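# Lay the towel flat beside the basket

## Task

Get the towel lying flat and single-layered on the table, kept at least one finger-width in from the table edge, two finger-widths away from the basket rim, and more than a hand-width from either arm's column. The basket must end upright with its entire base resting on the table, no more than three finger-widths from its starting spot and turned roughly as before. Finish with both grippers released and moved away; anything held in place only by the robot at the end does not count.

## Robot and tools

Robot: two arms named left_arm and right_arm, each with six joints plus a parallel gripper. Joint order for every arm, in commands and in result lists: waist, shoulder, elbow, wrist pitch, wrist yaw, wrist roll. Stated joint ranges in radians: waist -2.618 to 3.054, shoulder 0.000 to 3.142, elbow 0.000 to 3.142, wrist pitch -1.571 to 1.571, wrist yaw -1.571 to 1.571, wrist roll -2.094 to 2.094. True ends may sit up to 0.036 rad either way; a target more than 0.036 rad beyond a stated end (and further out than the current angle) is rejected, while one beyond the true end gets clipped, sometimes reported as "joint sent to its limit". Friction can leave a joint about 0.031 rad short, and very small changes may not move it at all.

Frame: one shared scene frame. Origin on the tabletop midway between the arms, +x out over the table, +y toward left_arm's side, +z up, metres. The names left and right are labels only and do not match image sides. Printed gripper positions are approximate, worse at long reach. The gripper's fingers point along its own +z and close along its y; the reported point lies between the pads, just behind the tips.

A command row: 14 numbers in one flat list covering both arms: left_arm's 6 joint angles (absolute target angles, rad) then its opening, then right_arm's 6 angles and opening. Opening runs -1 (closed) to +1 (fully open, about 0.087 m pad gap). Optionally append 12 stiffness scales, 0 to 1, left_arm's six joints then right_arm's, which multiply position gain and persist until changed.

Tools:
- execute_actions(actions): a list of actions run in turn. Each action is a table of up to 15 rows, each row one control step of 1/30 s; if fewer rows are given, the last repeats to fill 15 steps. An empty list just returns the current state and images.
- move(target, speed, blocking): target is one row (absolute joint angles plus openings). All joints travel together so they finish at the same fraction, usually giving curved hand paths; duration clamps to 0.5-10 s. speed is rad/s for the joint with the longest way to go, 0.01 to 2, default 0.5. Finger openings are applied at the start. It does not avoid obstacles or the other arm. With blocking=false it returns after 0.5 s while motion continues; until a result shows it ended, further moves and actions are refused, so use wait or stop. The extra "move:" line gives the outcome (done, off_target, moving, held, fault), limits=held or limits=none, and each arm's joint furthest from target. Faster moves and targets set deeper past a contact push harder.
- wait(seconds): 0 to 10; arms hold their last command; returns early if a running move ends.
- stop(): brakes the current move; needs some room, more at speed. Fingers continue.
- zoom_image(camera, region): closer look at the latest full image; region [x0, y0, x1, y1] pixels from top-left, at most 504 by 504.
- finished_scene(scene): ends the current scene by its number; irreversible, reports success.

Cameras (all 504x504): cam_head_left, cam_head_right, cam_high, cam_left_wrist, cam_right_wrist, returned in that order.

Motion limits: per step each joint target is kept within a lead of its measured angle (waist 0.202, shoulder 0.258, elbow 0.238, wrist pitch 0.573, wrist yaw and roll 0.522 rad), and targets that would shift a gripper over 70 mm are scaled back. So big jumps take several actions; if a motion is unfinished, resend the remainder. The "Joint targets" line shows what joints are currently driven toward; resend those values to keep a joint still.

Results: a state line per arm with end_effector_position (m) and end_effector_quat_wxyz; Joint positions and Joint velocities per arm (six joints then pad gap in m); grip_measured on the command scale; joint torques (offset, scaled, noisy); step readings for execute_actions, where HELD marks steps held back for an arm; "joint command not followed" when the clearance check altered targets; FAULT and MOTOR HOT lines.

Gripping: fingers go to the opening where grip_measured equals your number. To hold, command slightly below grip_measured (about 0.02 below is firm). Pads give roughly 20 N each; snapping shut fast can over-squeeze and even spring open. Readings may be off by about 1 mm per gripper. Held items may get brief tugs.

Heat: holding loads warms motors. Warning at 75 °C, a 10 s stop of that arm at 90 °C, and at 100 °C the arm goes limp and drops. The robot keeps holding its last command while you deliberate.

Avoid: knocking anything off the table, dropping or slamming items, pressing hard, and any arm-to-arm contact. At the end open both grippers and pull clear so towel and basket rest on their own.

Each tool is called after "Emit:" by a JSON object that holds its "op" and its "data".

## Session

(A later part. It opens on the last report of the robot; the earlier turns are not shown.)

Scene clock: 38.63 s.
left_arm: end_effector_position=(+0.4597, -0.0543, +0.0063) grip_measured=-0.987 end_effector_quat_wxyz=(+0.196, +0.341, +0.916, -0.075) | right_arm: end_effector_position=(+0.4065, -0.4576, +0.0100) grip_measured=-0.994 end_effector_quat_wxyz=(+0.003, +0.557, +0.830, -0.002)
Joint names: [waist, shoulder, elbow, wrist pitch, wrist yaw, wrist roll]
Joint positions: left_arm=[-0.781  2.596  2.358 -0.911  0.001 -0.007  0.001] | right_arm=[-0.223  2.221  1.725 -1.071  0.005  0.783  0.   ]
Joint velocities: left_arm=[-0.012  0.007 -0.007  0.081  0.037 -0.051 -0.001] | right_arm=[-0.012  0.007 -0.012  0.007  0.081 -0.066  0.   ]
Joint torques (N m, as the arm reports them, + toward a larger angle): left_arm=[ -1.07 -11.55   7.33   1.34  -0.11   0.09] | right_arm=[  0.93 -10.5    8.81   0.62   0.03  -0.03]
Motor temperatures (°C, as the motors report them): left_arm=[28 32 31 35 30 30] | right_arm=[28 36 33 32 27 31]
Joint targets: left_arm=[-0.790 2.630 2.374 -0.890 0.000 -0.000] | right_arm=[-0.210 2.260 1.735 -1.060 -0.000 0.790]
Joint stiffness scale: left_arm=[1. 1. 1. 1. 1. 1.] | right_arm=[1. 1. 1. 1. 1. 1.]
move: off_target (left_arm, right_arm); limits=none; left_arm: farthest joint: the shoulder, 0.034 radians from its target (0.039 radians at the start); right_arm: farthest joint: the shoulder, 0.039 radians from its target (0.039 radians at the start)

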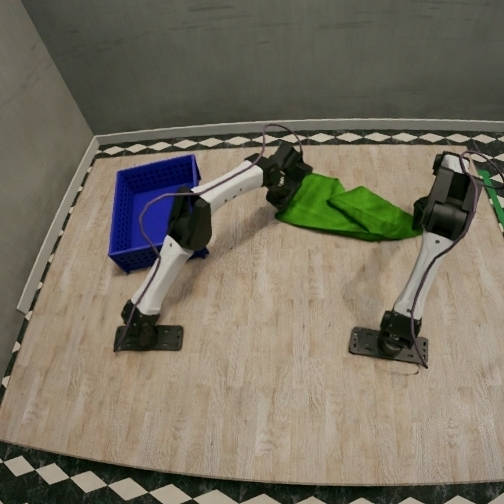

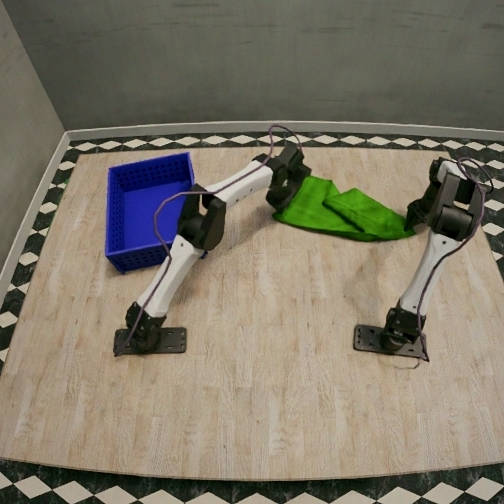

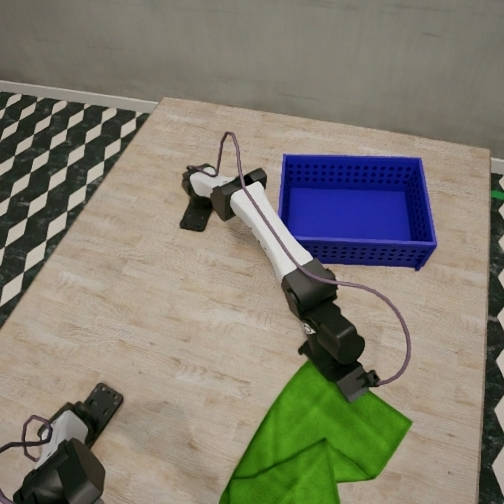

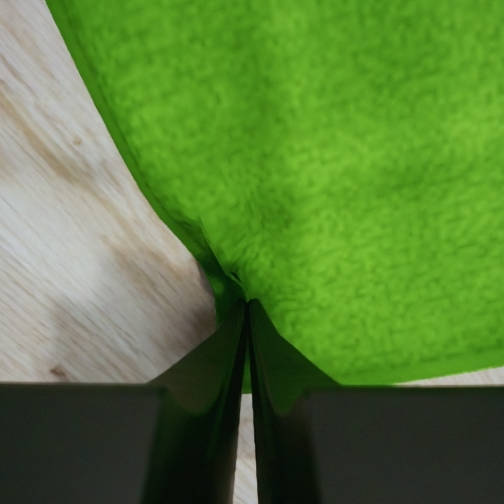

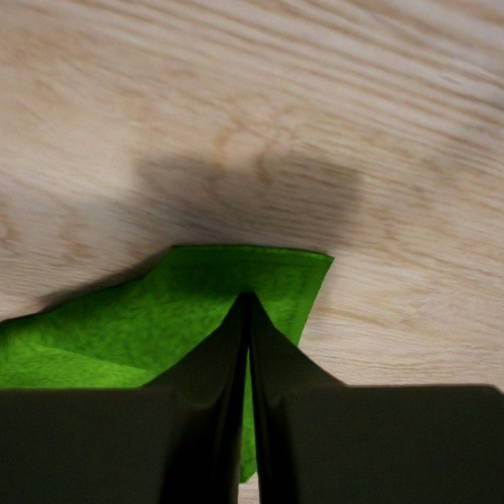

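Emit:
{"op": "execute_actions", "data": {"actions": [[[-0.79,2.6,2.374,-0.89,0,0,-1,-0.21,2.19,1.735,-1.06,0,0.79,-1]],[[-0.79,2.6,2.374,-0.89,0,0,-1,-0.19,2.17,1.66,-0.99,0,0.79,0.2]],[[-0.79,2.6,2.374,-0.89,0,0,-1,-0.19,2.22,1.66,-0.99,0,0.79,0.2]],[[-0.79,2.6,2.374,-0.89,0,0,-1,-0.19,2.26,1.66,-0.99,0,0.79,0.2]],[[-0.79,2.6,2.374,-0.89,0,0,-1,-0.19,2.26,1.66,-0.99,0,0.79,-0.5]],[[-0.79,2.6,2.374,-0.89,0,0,-1,-0.19,2.26,1.66,-0.99,0,0.79,-1]]]}}

Scene clock: 42.30 s.
left_arm: end_effector_position=(+0.4597, -0.0543, +0.0063) grip_measured=-0.987 end_effector_quat_wxyz=(+0.196, +0.341, +0.916, -0.075) | right_arm: end_effector_position=(+0.4206, -0.4478, +0.0088) grip_measured=-0.932 end_effector_quat_wxyz=(+0.033, +0.549, +0.835, +0.016)
Joint names: [waist, shoulder, elbow, wrist pitch, wrist yaw, wrist roll]
Joint positions: left_arm=[-0.781  2.596  2.358 -0.911  0.001 -0.007  0.001] | right_arm=[-0.198  2.196  1.682 -0.986 -0.017  0.789  0.003]
Joint velocities: left_arm=[ 0.002  0.002  0.002  0.037 -0.051  0.022  0.001] | right_arm=[-0.002 -0.017  0.027 -0.037 -0.066 -0.095 -0.001]
Joint torques (N m, as the arm reports them, + toward a larger angle): left_arm=[ -1.01 -13.89   7.34   1.36  -0.13   0.11] | right_arm=[ 0.45 -8.31  6.09  0.61  0.22 -0.1 ]
Motor temperatures (°C, as the motors report them): left_arm=[28 34 32 35 30 30] | right_arm=[28 37 33 32 27 31]
Joint targets: left_arm=[-0.790 2.600 2.374 -0.890 -0.000 0.000] | right_arm=[-0.190 2.260 1.660 -0.990 -0.000 0.790]
Joint stiffness scale: left_arm=[1. 1. 1. 1. 1. 1.] | right_arm=[1. 1. 1. 1. 1. 1.]
Step readings (joint positions; steps 1 to 15: 1st action; 16 to 30: 2nd action; 31 to 45: 3rd action; 46 to 60: 4th action; 61 to 75: 5th action; 76 to 90: 6th action):
0: left_arm=[-0.781 2.596 2.358 -0.911 0.001 -0.007] | right_arm=[-0.223 2.221 1.725 -1.071 0.005 0.783]
1: left_arm=[-0.781 2.596 2.358 -0.911 0.001 -0.007] | right_arm=[-0.223 2.219 1.725 -1.071 0.005 0.783]
2: left_arm=[-0.781 2.596 2.358 -0.911 0.001 -0.007] | right_arm=[-0.223 2.216 1.725 -1.070 0.005 0.783]
4: left_arm=[-0.781 2.596 2.358 -0.911 0.001 -0.007] | right_arm=[-0.223 2.207 1.725 -1.068 0.005 0.783]
8: left_arm=[-0.781 2.596 2.358 -0.911 0.001 -0.007] | right_arm=[-0.223 2.195 1.725 -1.066 0.005 0.783]
15: left_arm=[-0.781 2.596 2.358 -0.911 0.001 -0.007] | right_arm=[-0.223 2.195 1.725 -1.065 0.005 0.783]
16: left_arm=[-0.781 2.596 2.358 -0.911 0.001 -0.007] | right_arm=[-0.222 2.192 1.716 -1.052 0.005 0.784]
17: left_arm=[-0.781 2.596 2.358 -0.911 0.001 -0.007] | right_arm=[-0.219 2.185 1.703 -1.038 0.005 0.784]
19: left_arm=[-0.781 2.596 2.358 -0.911 0.001 -0.007] | right_arm=[-0.210 2.180 1.687 -1.025 0.005 0.784]
23: left_arm=[-0.781 2.596 2.358 -0.911 0.001 -0.007] | right_arm=[-0.199 2.180 1.682 -1.008 0.005 0.784]
30: left_arm=[-0.781 2.596 2.358 -0.911 0.001 -0.007] | right_arm=[-0.199 2.180 1.682 -0.999 0.005 0.784]
31: left_arm=[-0.781 2.596 2.358 -0.911 0.001 -0.007] | right_arm=[-0.199 2.181 1.682 -0.999 0.005 0.784]
32: left_arm=[-0.781 2.596 2.358 -0.911 0.001 -0.007] | right_arm=[-0.199 2.182 1.682 -0.998 0.005 0.784]
34: left_arm=[-0.781 2.596 2.358 -0.911 0.001 -0.007] | right_arm=[-0.199 2.188 1.682 -0.996 0.005 0.784]
38: left_arm=[-0.781 2.596 2.358 -0.911 0.001 -0.007] | right_arm=[-0.199 2.190 1.682 -0.996 0.005 0.784]
45: left_arm=[-0.781 2.596 2.358 -0.911 0.001 -0.007] | right_arm=[-0.199 2.190 1.682 -0.996 0.005 0.784]
46: left_arm=[-0.781 2.596 2.358 -0.911 0.001 -0.007] | right_arm=[-0.199 2.193 1.682 -0.995 0.005 0.784]
47: left_arm=[-0.781 2.596 2.358 -0.911 0.001 -0.007] | right_arm=[-0.199 2.196 1.682 -0.995 0.004 0.784]
49: left_arm=[-0.781 2.596 2.358 -0.911 0.001 -0.007] | right_arm=[-0.199 2.196 1.682 -0.995 0.004 0.784]
53: left_arm=[-0.781 2.596 2.358 -0.911 0.001 -0.007] | right_arm=[-0.199 2.196 1.682 -0.995 0.004 0.784]
60: left_arm=[-0.781 2.596 2.358 -0.911 0.001 -0.007] | right_arm=[-0.199 2.196 1.682 -0.995 0.004 0.784]
61: left_arm=[-0.781 2.596 2.358 -0.911 0.001 -0.007] | right_arm=[-0.199 2.196 1.682 -0.998 0.004 0.783]
62: left_arm=[-0.781 2.596 2.358 -0.911 0.001 -0.007] | right_arm=[-0.199 2.196 1.682 -0.999 0.001 0.784]
64: left_arm=[-0.781 2.596 2.358 -0.911 0.001 -0.007] | right_arm=[-0.199 2.196 1.682 -0.993 -0.006 0.785]
68: left_arm=[-0.781 2.596 2.358 -0.911 0.001 -0.007] | right_arm=[-0.199 2.196 1.682 -0.992 -0.008 0.786]
75: left_arm=[-0.781 2.596 2.358 -0.911 0.001 -0.007] | right_arm=[-0.199 2.196 1.682 -0.992 -0.008 0.786]
76: left_arm=[-0.781 2.596 2.358 -0.911 0.001 -0.007] | right_arm=[-0.199 2.196 1.682 -0.991 -0.011 0.787]
77: left_arm=[-0.781 2.596 2.358 -0.911 0.001 -0.007] | right_arm=[-0.198 2.196 1.682 -0.988 -0.015 0.788]
79: left_arm=[-0.781 2.596 2.358 -0.911 0.001 -0.007] | right_arm=[-0.198 2.196 1.682 -0.986 -0.017 0.789]
83: left_arm=[-0.781 2.596 2.358 -0.911 0.001 -0.007] | right_arm=[-0.198 2.196 1.682 -0.986 -0.017 0.789]
90: Joint positions above

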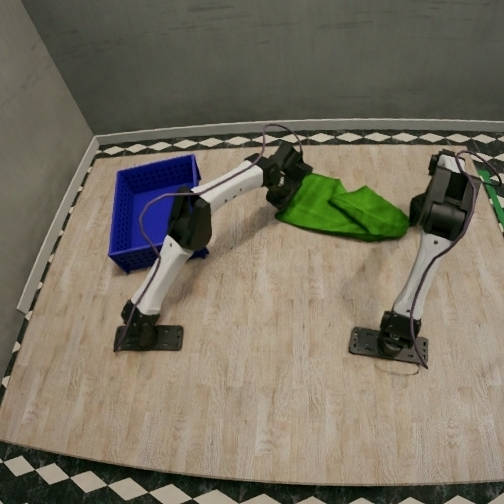

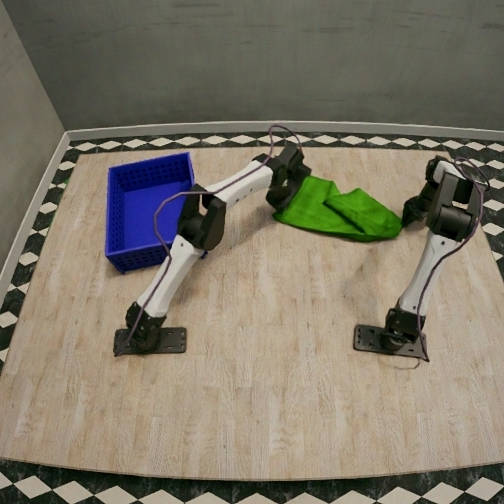

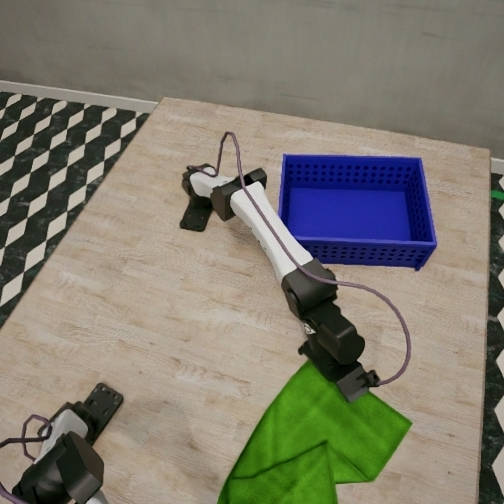

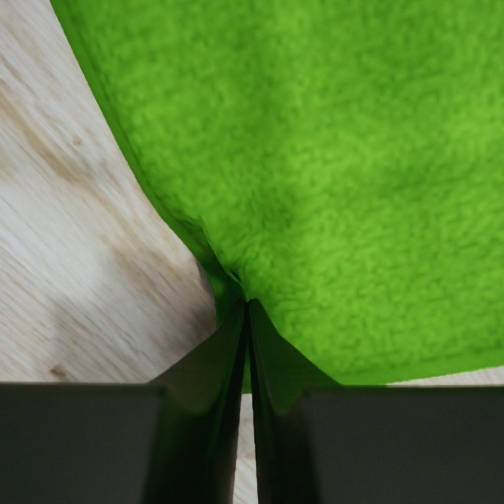

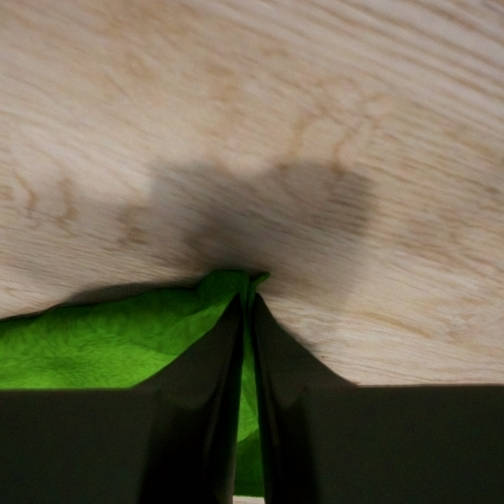

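Emit:
{"op": "move", "data": {"target": [-0.71,1.876,2.01,-0.92,0,0,-1,-0.13,1.64,1.76,-1.11,0,1.3,-1], "speed": 0.4}}

Scene clock: 45.70 s.
left_arm: end_effector_position=(+0.4203, +0.0185, +0.2493) grip_measured=-0.987 end_effector_quat_wxyz=(+0.360, +0.296, +0.876, -0.125) | right_arm: end_effector_position=(+0.4271, -0.4149, +0.2482) grip_measured=-0.936 end_effector_quat_wxyz=(+0.249, +0.688, +0.667, +0.140)
Joint names: [waist, shoulder, elbow, wrist pitch, wrist yaw, wrist roll]
Joint positions: left_arm=[-0.721  1.896  2.029 -0.922  0.001 -0.007  0.001] | right_arm=[-0.141  1.644  1.752 -1.1   -0.015  1.291  0.003]
Joint velocities: left_arm=[ 0.002 -0.012 -0.002 -0.037 -0.022  0.007  0.   ] | right_arm=[ 0.002  0.002  0.007 -0.037  0.022 -0.037 -0.   ]
Joint torques (N m, as the arm reports them, + toward a larger angle): left_arm=[  0.6  -11.09   4.9    1.6   -0.11   0.1 ] | right_arm=[ 0.71 -9.01  9.44  1.6   0.23 -0.06]
Motor temperatures (°C, as the motors report them): left_arm=[28 36 32 35 30 30] | right_arm=[28 37 33 32 27 31]
Joint targets: left_arm=[-0.710 1.876 2.010 -0.920 -0.000 -0.000] | right_arm=[-0.130 1.640 1.760 -1.110 0.000 1.300]
Joint stiffness scale: left_arm=[1. 1. 1. 1. 1. 1.] | right_arm=[1. 1. 1. 1. 1. 1.]
move: done; limits=none; left_arm: farthest joint: the shoulder, 0.020 radians from its target (0.720 radians at the start); right_arm: farthest joint: the wrist yaw, 0.015 radians from its target (0.017 radians at the start)

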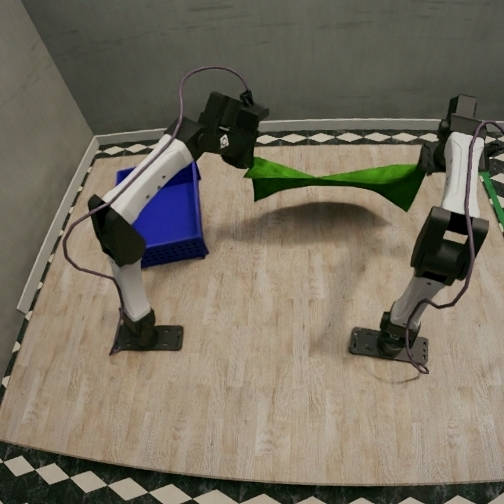

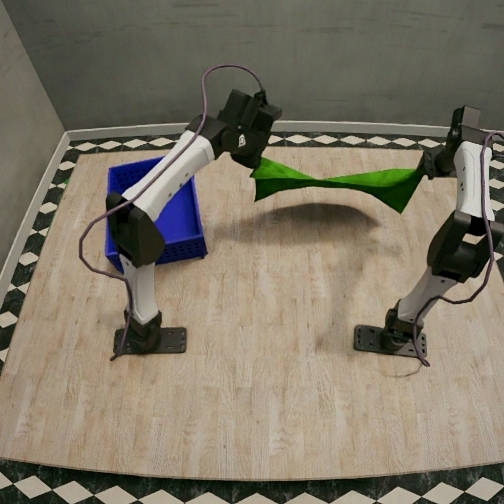

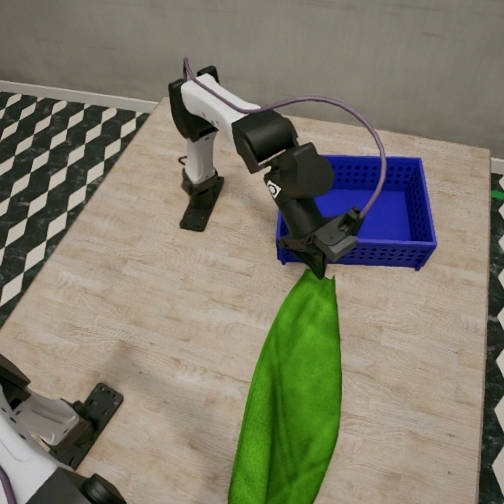

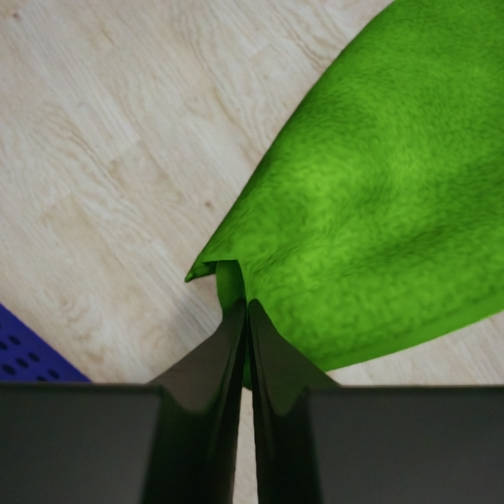

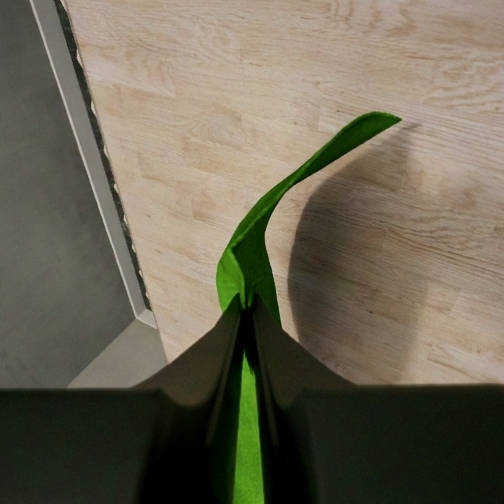

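Emit:
{"op": "move", "data": {"target": [-0.6,1.913,1.845,-0.52,0,0,-1,-0.12,1.75,1.65,-0.718,0,1.3,-1], "speed": 0.4}}

Emit:
{"op": "move", "data": {"target": [-0.835,1.77,1.49,-0.819,0,-0.15,-1,-0.26,1.44,1.12,-0.889,0,1.15,-1], "speed": 0.4}}

Scene clock: 48.53 s.
left_arm: end_effector_position=(+0.4929, +0.0282, +0.2376) grip_measured=-0.987 end_effector_quat_wxyz=(+0.451, +0.243, +0.847, -0.139) | right_arm: end_effector_position=(+0.4994, -0.4272, +0.2339) grip_measured=-0.936 end_effector_quat_wxyz=(+0.329, +0.657, +0.652, +0.190)
Joint names: [waist, shoulder, elbow, wrist pitch, wrist yaw, wrist roll]
Joint positions: left_arm=[-0.619  1.907  1.858 -0.538  0.018 -0.007  0.001] | right_arm=[-0.12   1.73   1.668 -0.732 -0.021  1.291  0.003]
Joint velocities: left_arm=[-0.007  0.002 -0.002 -0.022 -0.022  0.037 -0.   ] | right_arm=[-0.007  0.002  0.012 -0.051 -0.081 -0.037  0.002]
Joint torques (N m, as the arm reports them, + toward a larger angle): left_arm=[ 1.25 -9.57  5.71  1.91 -0.3   0.1 ] | right_arm=[-0.11 -8.46  7.79  2.14  0.28 -0.06]
Motor temperatures (°C, as the motors report them): left_arm=[28 36 32 35 30 30] | right_arm=[28 37 33 32 27 31]
Joint targets: left_arm=[-0.600 1.913 1.845 -0.520 -0.000 0.000] | right_arm=[-0.120 1.750 1.650 -0.718 0.000 1.300]
Joint stiffness scale: left_arm=[1. 1. 1. 1. 1. 1.] | right_arm=[1. 1. 1. 1. 1. 1.]
move: off_target (right_arm); limits=none; left_arm: farthest joint: the waist, 0.019 radians from its target (0.121 radians at the start); right_arm: farthest joint: the wrist yaw, 0.021 radians from its target (0.015 radians at the start)

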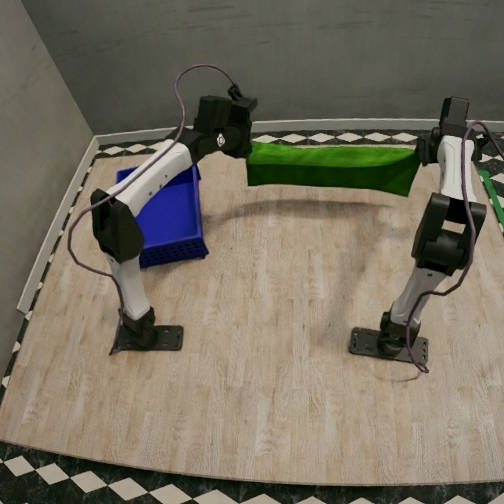

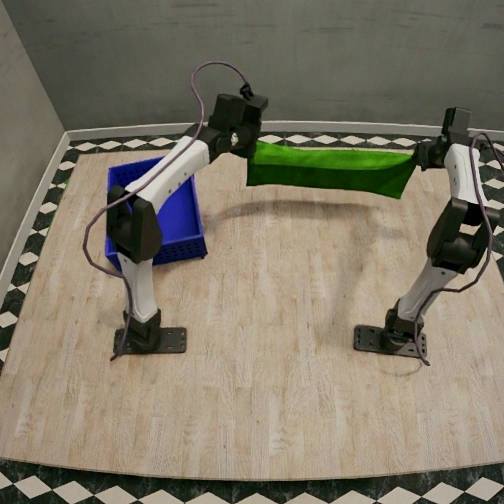

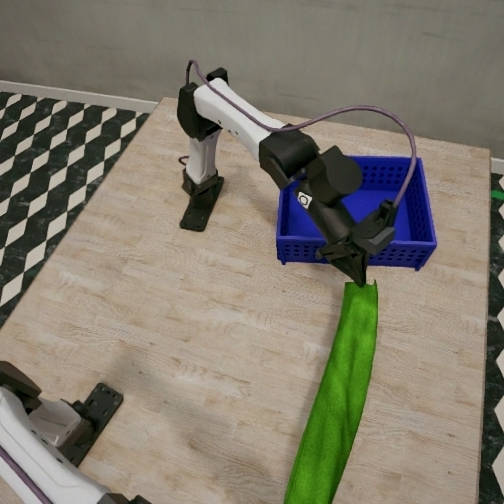

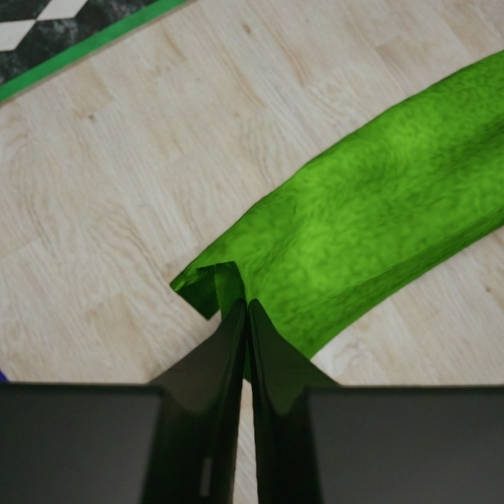

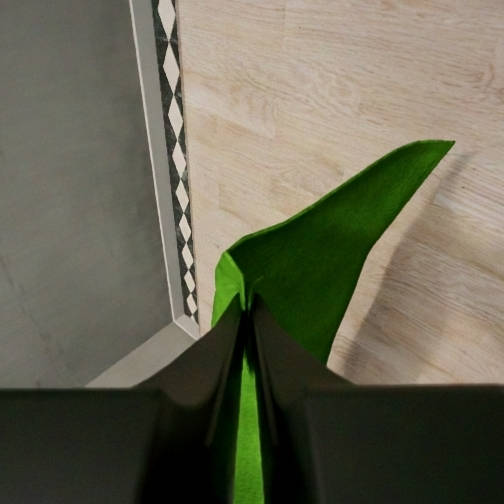

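Scene clock: 50.47 s.
left_arm: end_effector_position=(+0.3241, +0.0269, +0.1147) grip_measured=-0.987 end_effector_quat_wxyz=(+0.204, +0.300, +0.925, -0.109) | right_arm: end_effector_position=(+0.3360, -0.4223, +0.1184) grip_measured=-0.936 end_effector_quat_wxyz=(+0.170, +0.696, +0.694, +0.073)
Joint names: [waist, shoulder, elbow, wrist pitch, wrist yaw, wrist roll]
Joint positions: left_arm=[-0.83   1.801  1.503 -0.806  0.016 -0.145  0.001] | right_arm=[-0.246  1.456  1.139 -0.882 -0.015  1.156  0.003]
Joint velocities: left_arm=[ 0.007 -0.012  0.007  0.037 -0.022 -0.051 -0.001] | right_arm=[ 0.007 -0.012  0.017  0.007 -0.051 -0.051  0.001]
Joint torques (N m, as the arm reports them, + toward a larger angle): left_arm=[ -0.74 -11.16   5.32   1.11  -0.25   0.  ] | right_arm=[-1.27 -8.09  7.27  1.22  0.22 -0.17]
Motor temperatures (°C, as the motors report them): left_arm=[28 37 32 35 30 30] | right_arm=[28 38 34 32 27 31]
Joint targets: left_arm=[-0.835 1.770 1.490 -0.819 0.000 -0.150] | right_arm=[-0.260 1.440 1.120 -0.889 -0.000 1.150]
Joint stiffness scale: left_arm=[1. 1. 1. 1. 1. 1.] | right_arm=[1. 1. 1. 1. 1. 1.]
move: off_target (left_arm); limits=none; left_arm: farthest joint: the shoulder, 0.031 radians from its target (0.137 radians at the start); right_arm: farthest joint: the elbow, 0.019 radians from its target (0.548 radians at the start)

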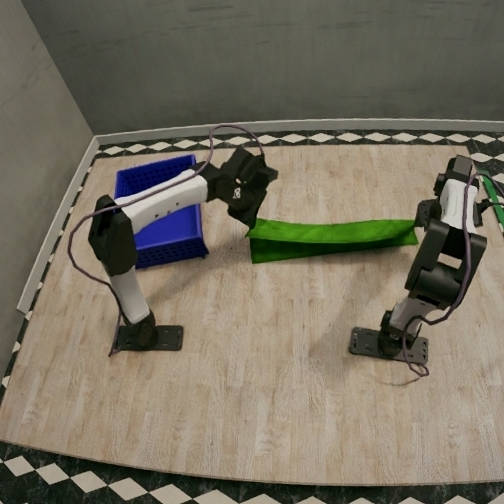

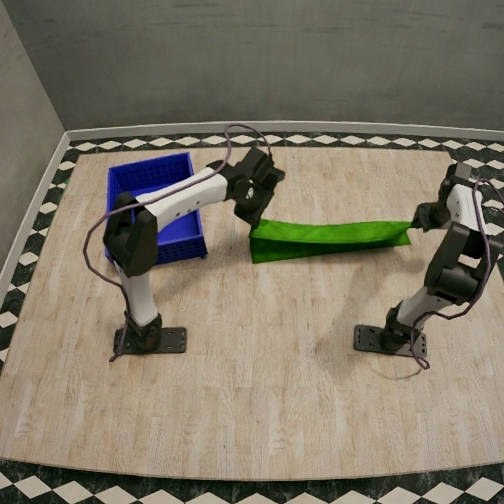

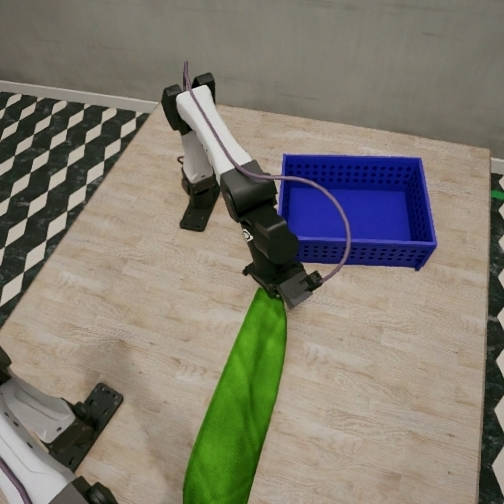

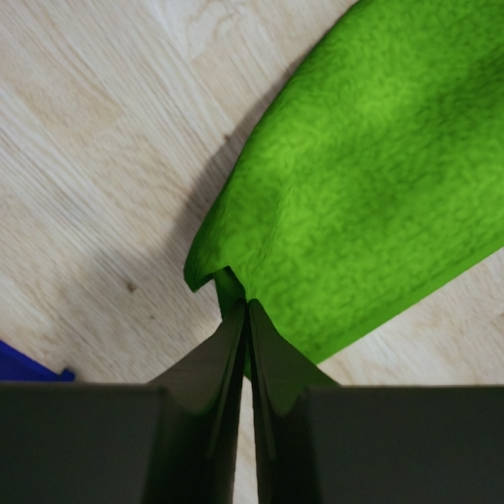

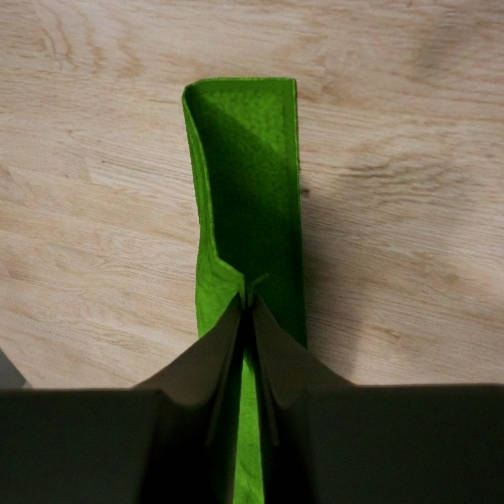

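Emit:
{"op": "move", "data": {"target": [-0.68,1.86,2.05,-0.95,0,-0.3,-1,-0.13,1.66,1.8,-1.15,0,1.3,-1], "speed": 0.5}}

Emit:
{"op": "move", "data": {"target": [-0.81,1.937,1.915,-1.19,0,-0.4,-1,-0.25,1.637,1.55,-1.335,0,1.15,-1], "speed": 0.4}}

Scene clock: 53.33 s.
left_arm: end_effector_position=(+0.4117, +0.0270, +0.2681) grip_measured=-0.987 end_effector_quat_wxyz=(+0.347, +0.156, +0.908, -0.178) | right_arm: end_effector_position=(+0.4222, -0.4138, +0.2604) grip_measured=-0.936 end_effector_quat_wxyz=(+0.253, +0.688, +0.666, +0.141)
Joint names: [waist, shoulder, elbow, wrist pitch, wrist yaw, wrist roll]
Joint positions: left_arm=[-0.689  1.846  2.026 -0.95   0.012 -0.293  0.001] | right_arm=[-0.141  1.634  1.789 -1.139 -0.012  1.291  0.003]
Joint velocities: left_arm=[-0.012 -0.002 -0.002 -0.007 -0.007 -0.037 -0.001] | right_arm=[-0.002 -0.002  0.002 -0.007 -0.022 -0.081  0.001]
Joint torques (N m, as the arm reports them, + toward a larger angle): left_arm=[ 0.44 -7.88  7.83  1.61 -0.24  0.  ] | right_arm=[ 0.74 -6.29  9.6   1.55  0.2  -0.07]
Motor temperatures (°C, as the motors report them): left_arm=[28 37 32 35 30 30] | right_arm=[28 37 34 32 27 31]
Joint targets: left_arm=[-0.680 1.860 2.050 -0.950 -0.000 -0.300] | right_arm=[-0.130 1.660 1.800 -1.150 0.000 1.300]
Joint stiffness scale: left_arm=[1. 1. 1. 1. 1. 1.] | right_arm=[1. 1. 1. 1. 1. 1.]
move: off_target (left_arm, right_arm); limits=none; left_arm: farthest joint: the elbow, 0.024 radians from its target (0.547 radians at the start); right_arm: farthest joint: the shoulder, 0.026 radians from its target (0.204 radians at the start)

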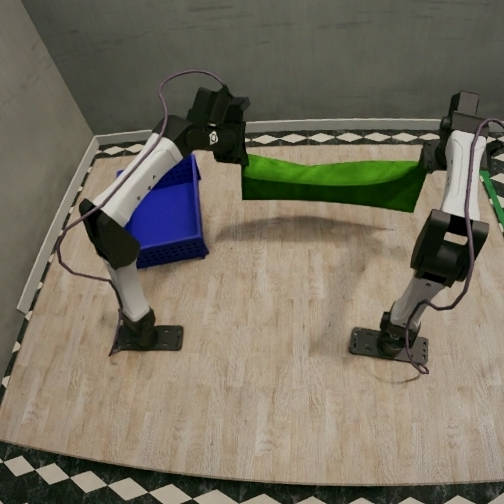

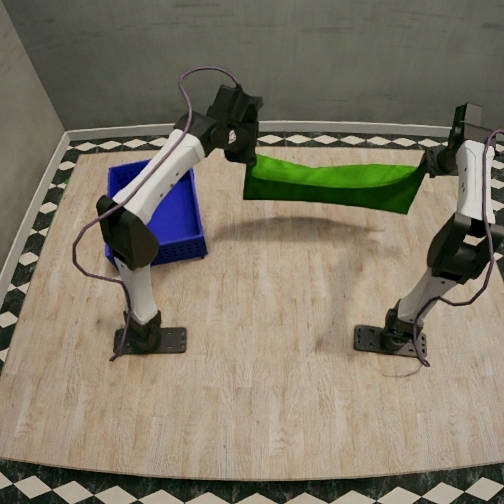

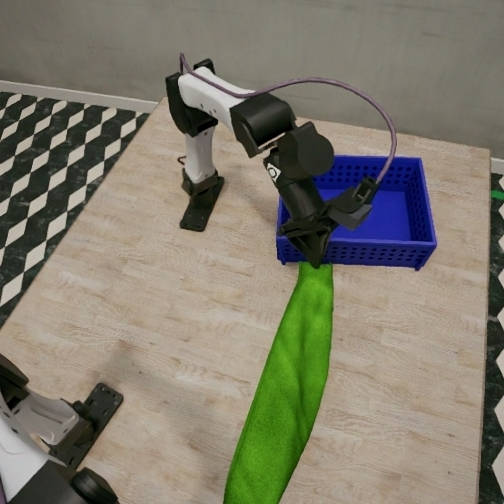

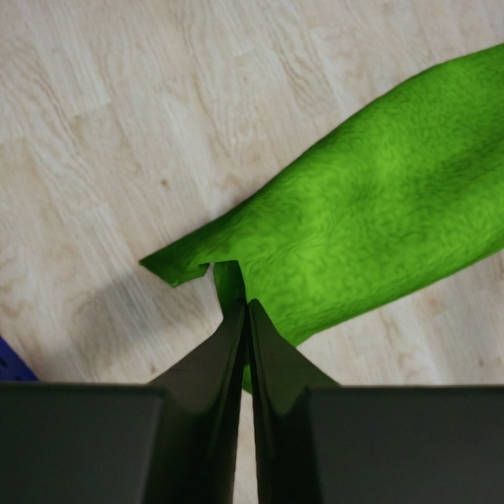

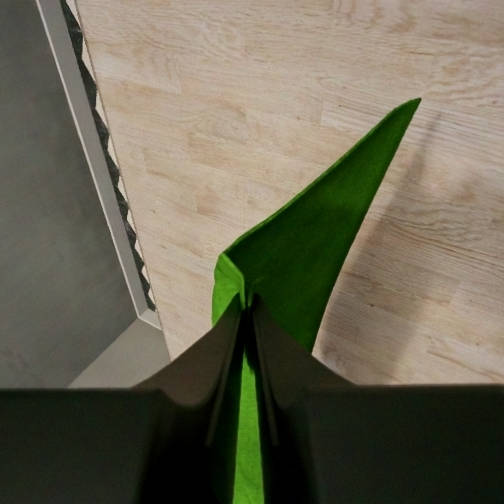

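Scene clock: 54.60 s.
left_arm: end_effector_position=(+0.3311, +0.0213, +0.1718) grip_measured=-0.987 end_effector_quat_wxyz=(+0.156, +0.172, +0.967, -0.106) | right_arm: end_effector_position=(+0.3334, -0.4195, +0.1723) grip_measured=-0.936 end_effector_quat_wxyz=(+0.081, +0.704, +0.705, +0.037)
Joint names: [waist, shoulder, elbow, wrist pitch, wrist yaw, wrist roll]
Joint positions: left_arm=[-0.805  1.935  1.924 -1.181  0.012 -0.394  0.001] | right_arm=[-0.238  1.634  1.567 -1.326 -0.01   1.156  0.003]
Joint velocities: left_arm=[ 0.007 -0.012 -0.012 -0.037 -0.095  0.022 -0.001] | right_arm=[-0.012  0.002 -0.012  0.037 -0.007 -0.022  0.001]
Joint torques (N m, as the arm reports them, + toward a larger angle): left_arm=[-0.62 -9.59  5.37  1.01 -0.25  0.  ] | right_arm=[-1.1  -7.97  6.81  0.76  0.18 -0.16]
Motor temperatures (°C, as the motors report them): left_arm=[28 37 32 35 30 30] | right_arm=[28 37 34 32 27 31]
Joint targets: left_arm=[-0.810 1.937 1.915 -1.190 -0.000 -0.400] | right_arm=[-0.250 1.637 1.550 -1.335 -0.000 1.150]
Joint stiffness scale: left_arm=[1. 1. 1. 1. 1. 1.] | right_arm=[1. 1. 1. 1. 1. 1.]
move: done; limits=none; left_arm: farthest joint: the wrist yaw, 0.012 radians from its target (0.012 radians at the start); right_arm: farthest joint: the elbow, 0.017 radians from its target (0.239 radians at the start)

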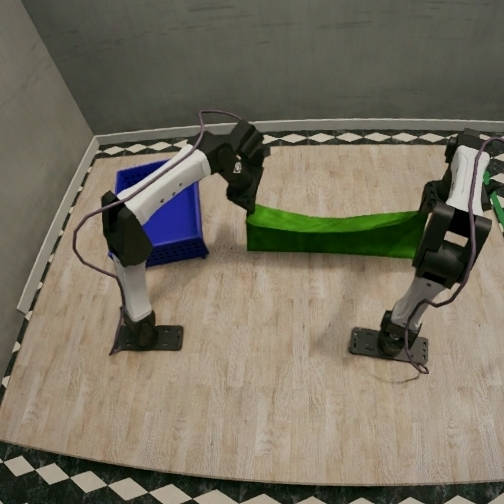

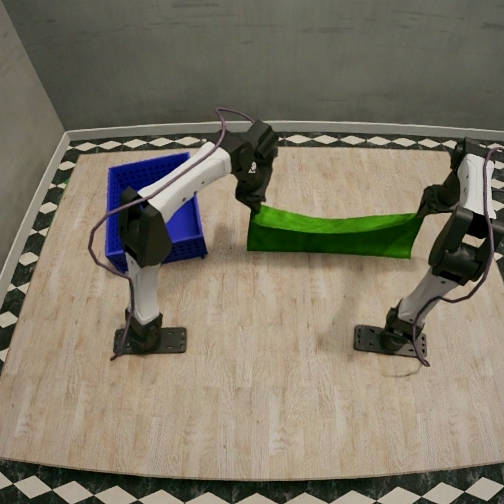

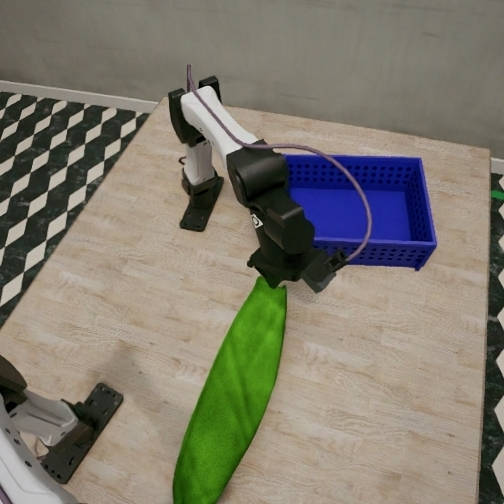

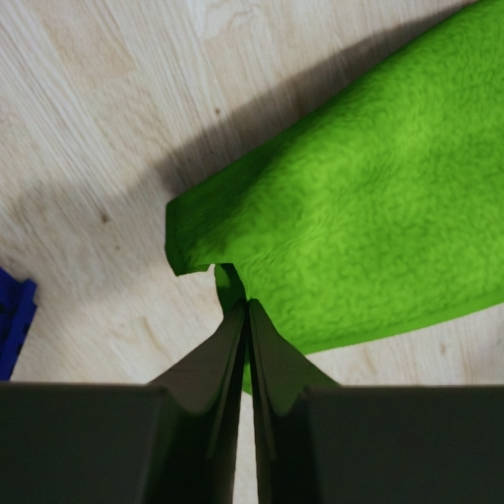

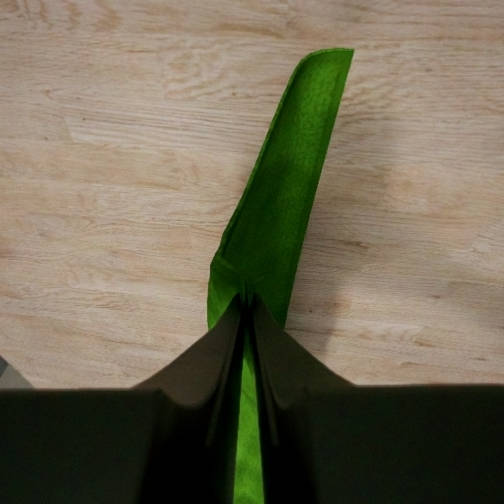

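Emit:
{"op": "execute_actions", "data": {"actions": [[[-0.80,1.93,1.92,-1.16,0,-0.38,-1,-0.245,1.64,1.57,-1.3,0,1.16,-1],[-0.79,1.93,1.92,-1.12,0,-0.36,-1,-0.24,1.645,1.58,-1.26,0,1.17,-1],[-0.78,1.92,1.92,-1.07,0,-0.34,-1,-0.23,1.65,1.59,-1.22,0,1.18,-1],[-0.765,1.92,1.92,-1.02,0,-0.32,-1,-0.22,1.66,1.6,-1.18,0,1.19,-1],[-0.75,1.92,1.91,-0.97,0,-0.30,-1,-0.21,1.67,1.61,-1.13,0,1.2,-1],[-0.735,1.92,1.91,-0.92,0,-0.28,-1,-0.2,1.68,1.62,-1.09,0,1.21,-1],[-0.72,1.92,1.9,-0.88,0,-0.26,-1,-0.19,1.69,1.63,-1.05,0,1.22,-1],[-0.705,1.91,1.9,-0.83,0,-0.24,-1,-0.18,1.7,1.64,-1.0,0,1.23,-1],[-0.69,1.91,1.89,-0.78,0,-0.22,-1,-0.17,1.71,1.65,-0.96,0,1.24,-1],[-0.675,1.91,1.89,-0.73,0,-0.2,-1,-0.16,1.72,1.66,-0.92,0,1.25,-1],[-0.66,1.91,1.88,-0.69,0,-0.19,-1,-0.15,1.73,1.67,-0.88,0,1.26,-1],[-0.645,1.91,1.87,-0.64,0,-0.18,-1,-0.14,1.74,1.675,-0.83,0,1.27,-1],[-0.63,1.91,1.86,-0.59,0,-0.17,-1,-0.13,1.75,1.68,-0.79,0,1.28,-1],[-0.615,1.91,1.855,-0.55,0,-0.16,-1,-0.12,1.75,1.68,-0.75,0,1.29,-1],[-0.6,1.91,1.85,-0.52,0,-0.15,-1,-0.11,1.75,1.68,-0.72,0,1.3,-1]],[[-0.6,1.91,1.85,-0.52,0,-0.15,-1,-0.11,1.75,1.68,-0.72,0,1.3,-1],[-0.6,1.91,1.85,-0.52,0,-0.15,-1,-0.11,1.75,1.68,-0.72,0,1.3,-1],[-0.62,1.9,1.82,-0.54,0,-0.15,-1,-0.12,1.72,1.63,-0.73,0,1.29,-1],[-0.64,1.89,1.79,-0.57,0,-0.15,-1,-0.13,1.7,1.59,-0.75,0,1.28,-1],[-0.655,1.88,1.77,-0.59,0,-0.15,-1,-0.145,1.68,1.55,-0.76,0,1.27,-1],[-0.67,1.87,1.74,-0.61,0,-0.15,-1,-0.155,1.65,1.51,-0.77,0,1.25,-1],[-0.69,1.86,1.71,-0.64,0,-0.15,-1,-0.17,1.63,1.46,-0.785,0,1.24,-1],[-0.71,1.85,1.68,-0.66,0,-0.15,-1,-0.18,1.61,1.42,-0.8,0,1.23,-1],[-0.73,1.83,1.66,-0.68,0,-0.15,-1,-0.19,1.58,1.38,-0.81,0,1.22,-1],[-0.745,1.82,1.63,-0.7,0,-0.15,-1,-0.2,1.56,1.33,-0.825,0,1.21,-1],[-0.76,1.81,1.6,-0.73,0,-0.15,-1,-0.215,1.54,1.29,-0.84,0,1.2,-1],[-0.78,1.8,1.57,-0.75,0,-0.15,-1,-0.225,1.51,1.25,-0.85,0,1.18,-1],[-0.8,1.79,1.55,-0.77,0,-0.15,-1,-0.24,1.49,1.21,-0.86,0,1.17,-1],[-0.82,1.78,1.52,-0.8,0,-0.15,-1,-0.25,1.46,1.16,-0.875,0,1.16,-1],[-0.835,1.77,1.49,-0.82,0,-0.15,-1,-0.26,1.44,1.12,-0.89,0,1.15,-1]],[[-0.835,1.77,1.49,-0.82,0,-0.15,-1,-0.26,1.44,1.12,-0.89,0,1.15,-1]]]}}

Scene clock: 58.73 s.
left_arm: end_effector_position=(+0.3201, +0.0253, +0.1108) grip_measured=-0.987 end_effector_quat_wxyz=(+0.199, +0.298, +0.928, -0.106) | right_arm: end_effector_position=(+0.3327, -0.4235, +0.1159) grip_measured=-0.936 end_effector_quat_wxyz=(+0.166, +0.699, +0.692, +0.068)
Joint names: [waist, shoulder, elbow, wrist pitch, wrist yaw, wrist roll]
Joint positions: left_arm=[-0.84   1.806  1.497 -0.807  0.01  -0.159  0.001] | right_arm=[-0.25   1.455  1.132 -0.887 -0.009  1.156  0.003]
Joint velocities: left_arm=[-0.012 -0.002 -0.007 -0.037 -0.022 -0.037  0.   ] | right_arm=[-0.002 -0.002  0.012 -0.081  0.022 -0.11  -0.   ]
Joint torques (N m, as the arm reports them, + toward a larger angle): left_arm=[  0.19 -11.55   5.82   1.09  -0.19   0.12] | right_arm=[-0.92 -7.94  7.73  1.25  0.16 -0.13]
Motor temperatures (°C, as the motors report them): left_arm=[28 38 32 35 30 30] | right_arm=[28 37 34 32 27 31]
Joint targets: left_arm=[-0.835 1.770 1.490 -0.820 0.000 -0.150] | right_arm=[-0.260 1.440 1.120 -0.890 -0.000 1.150]
Joint stiffness scale: left_arm=[1. 1. 1. 1. 1. 1.] | right_arm=[1. 1. 1. 1. 1. 1.]
Step readings (joint positions; steps 1 to 15: 1st action; 16 to 30: 2nd action; 31 to 45: 3rd action):
0: left_arm=[-0.805 1.935 1.924 -1.181 0.012 -0.394] | right_arm=[-0.238 1.634 1.567 -1.326 -0.010 1.156]
1: left_arm=[-0.805 1.935 1.924 -1.181 0.012 -0.393] | right_arm=[-0.238 1.634 1.567 -1.325 -0.010 1.156]
2: left_arm=[-0.805 1.935 1.924 -1.177 0.012 -0.389] | right_arm=[-0.238 1.634 1.567 -1.318 -0.010 1.157]
4: left_arm=[-0.800 1.935 1.924 -1.146 0.012 -0.372] | right_arm=[-0.238 1.635 1.570 -1.287 -0.010 1.164]
8: left_arm=[-0.752 1.935 1.920 -1.013 0.012 -0.316] | right_arm=[-0.212 1.657 1.610 -1.169 -0.009 1.190]
15: left_arm=[-0.637 1.935 1.874 -0.708 0.012 -0.214] | right_arm=[-0.133 1.725 1.664 -0.888 -0.009 1.251]
16: left_arm=[-0.625 1.935 1.869 -0.672 0.012 -0.203] | right_arm=[-0.123 1.730 1.665 -0.853 -0.010 1.259]
17: left_arm=[-0.615 1.935 1.866 -0.644 0.012 -0.196] | right_arm=[-0.116 1.732 1.665 -0.826 -0.011 1.266]
19: left_arm=[-0.610 1.928 1.846 -0.603 0.012 -0.185] | right_arm=[-0.111 1.728 1.652 -0.786 -0.014 1.269]
23: left_arm=[-0.659 1.889 1.748 -0.603 0.010 -0.172] | right_arm=[-0.136 1.656 1.514 -0.764 -0.014 1.257]
30: left_arm=[-0.803 1.819 1.549 -0.724 0.010 -0.161] | right_arm=[-0.232 1.493 1.209 -0.826 -0.010 1.196]
31: left_arm=[-0.819 1.811 1.526 -0.746 0.010 -0.161] | right_arm=[-0.242 1.473 1.173 -0.843 -0.009 1.188]
32: left_arm=[-0.831 1.807 1.511 -0.767 0.010 -0.160] | right_arm=[-0.248 1.461 1.150 -0.861 -0.009 1.182]
34: left_arm=[-0.841 1.806 1.499 -0.793 0.010 -0.159] | right_arm=[-0.250 1.455 1.133 -0.883 -0.009 1.172]
38: left_arm=[-0.840 1.806 1.497 -0.805 0.010 -0.159] | right_arm=[-0.250 1.455 1.132 -0.887 -0.009 1.162]
45: Joint positions above

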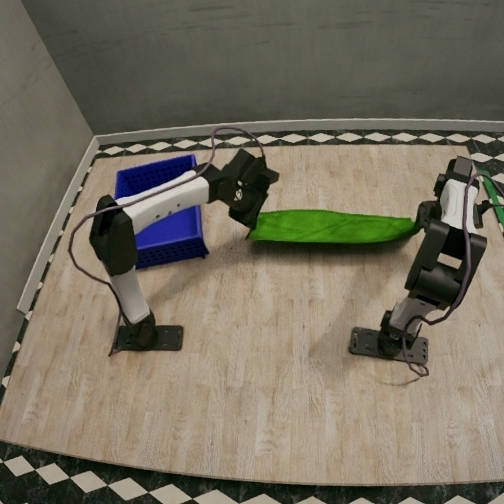

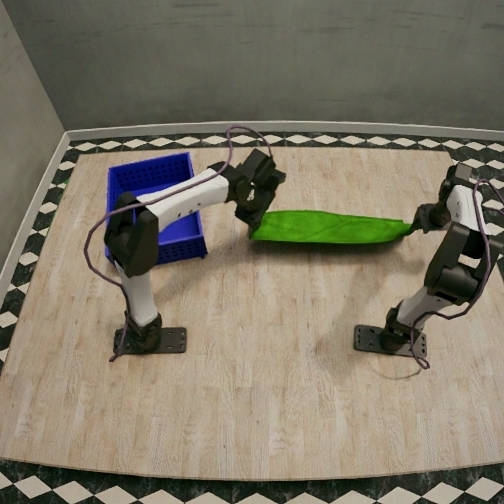

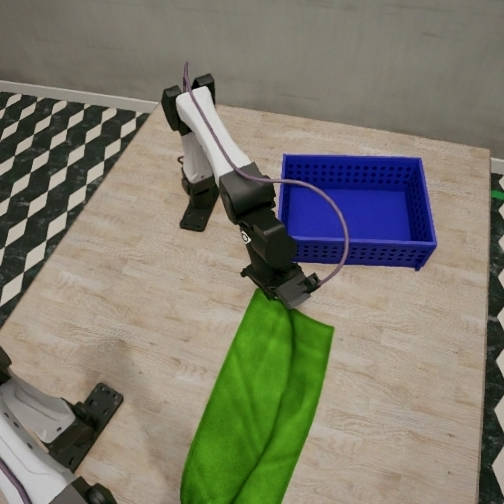

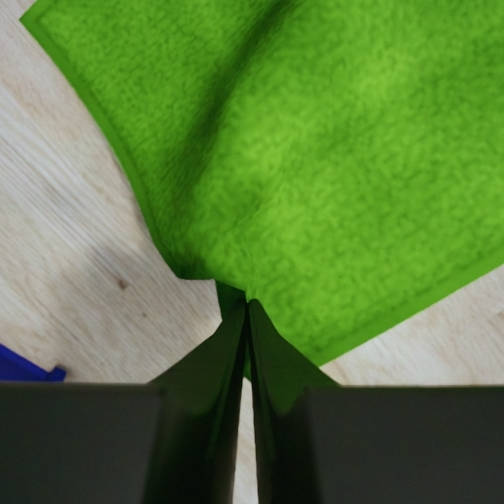

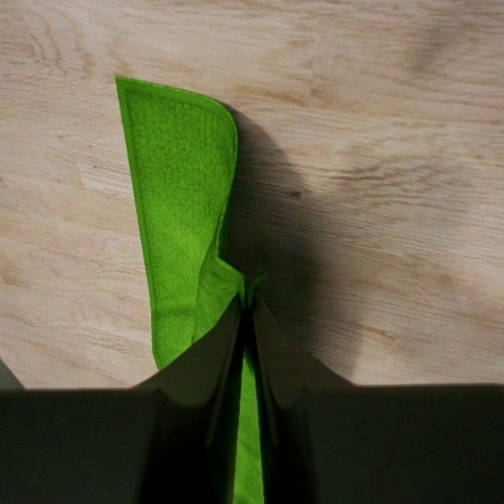

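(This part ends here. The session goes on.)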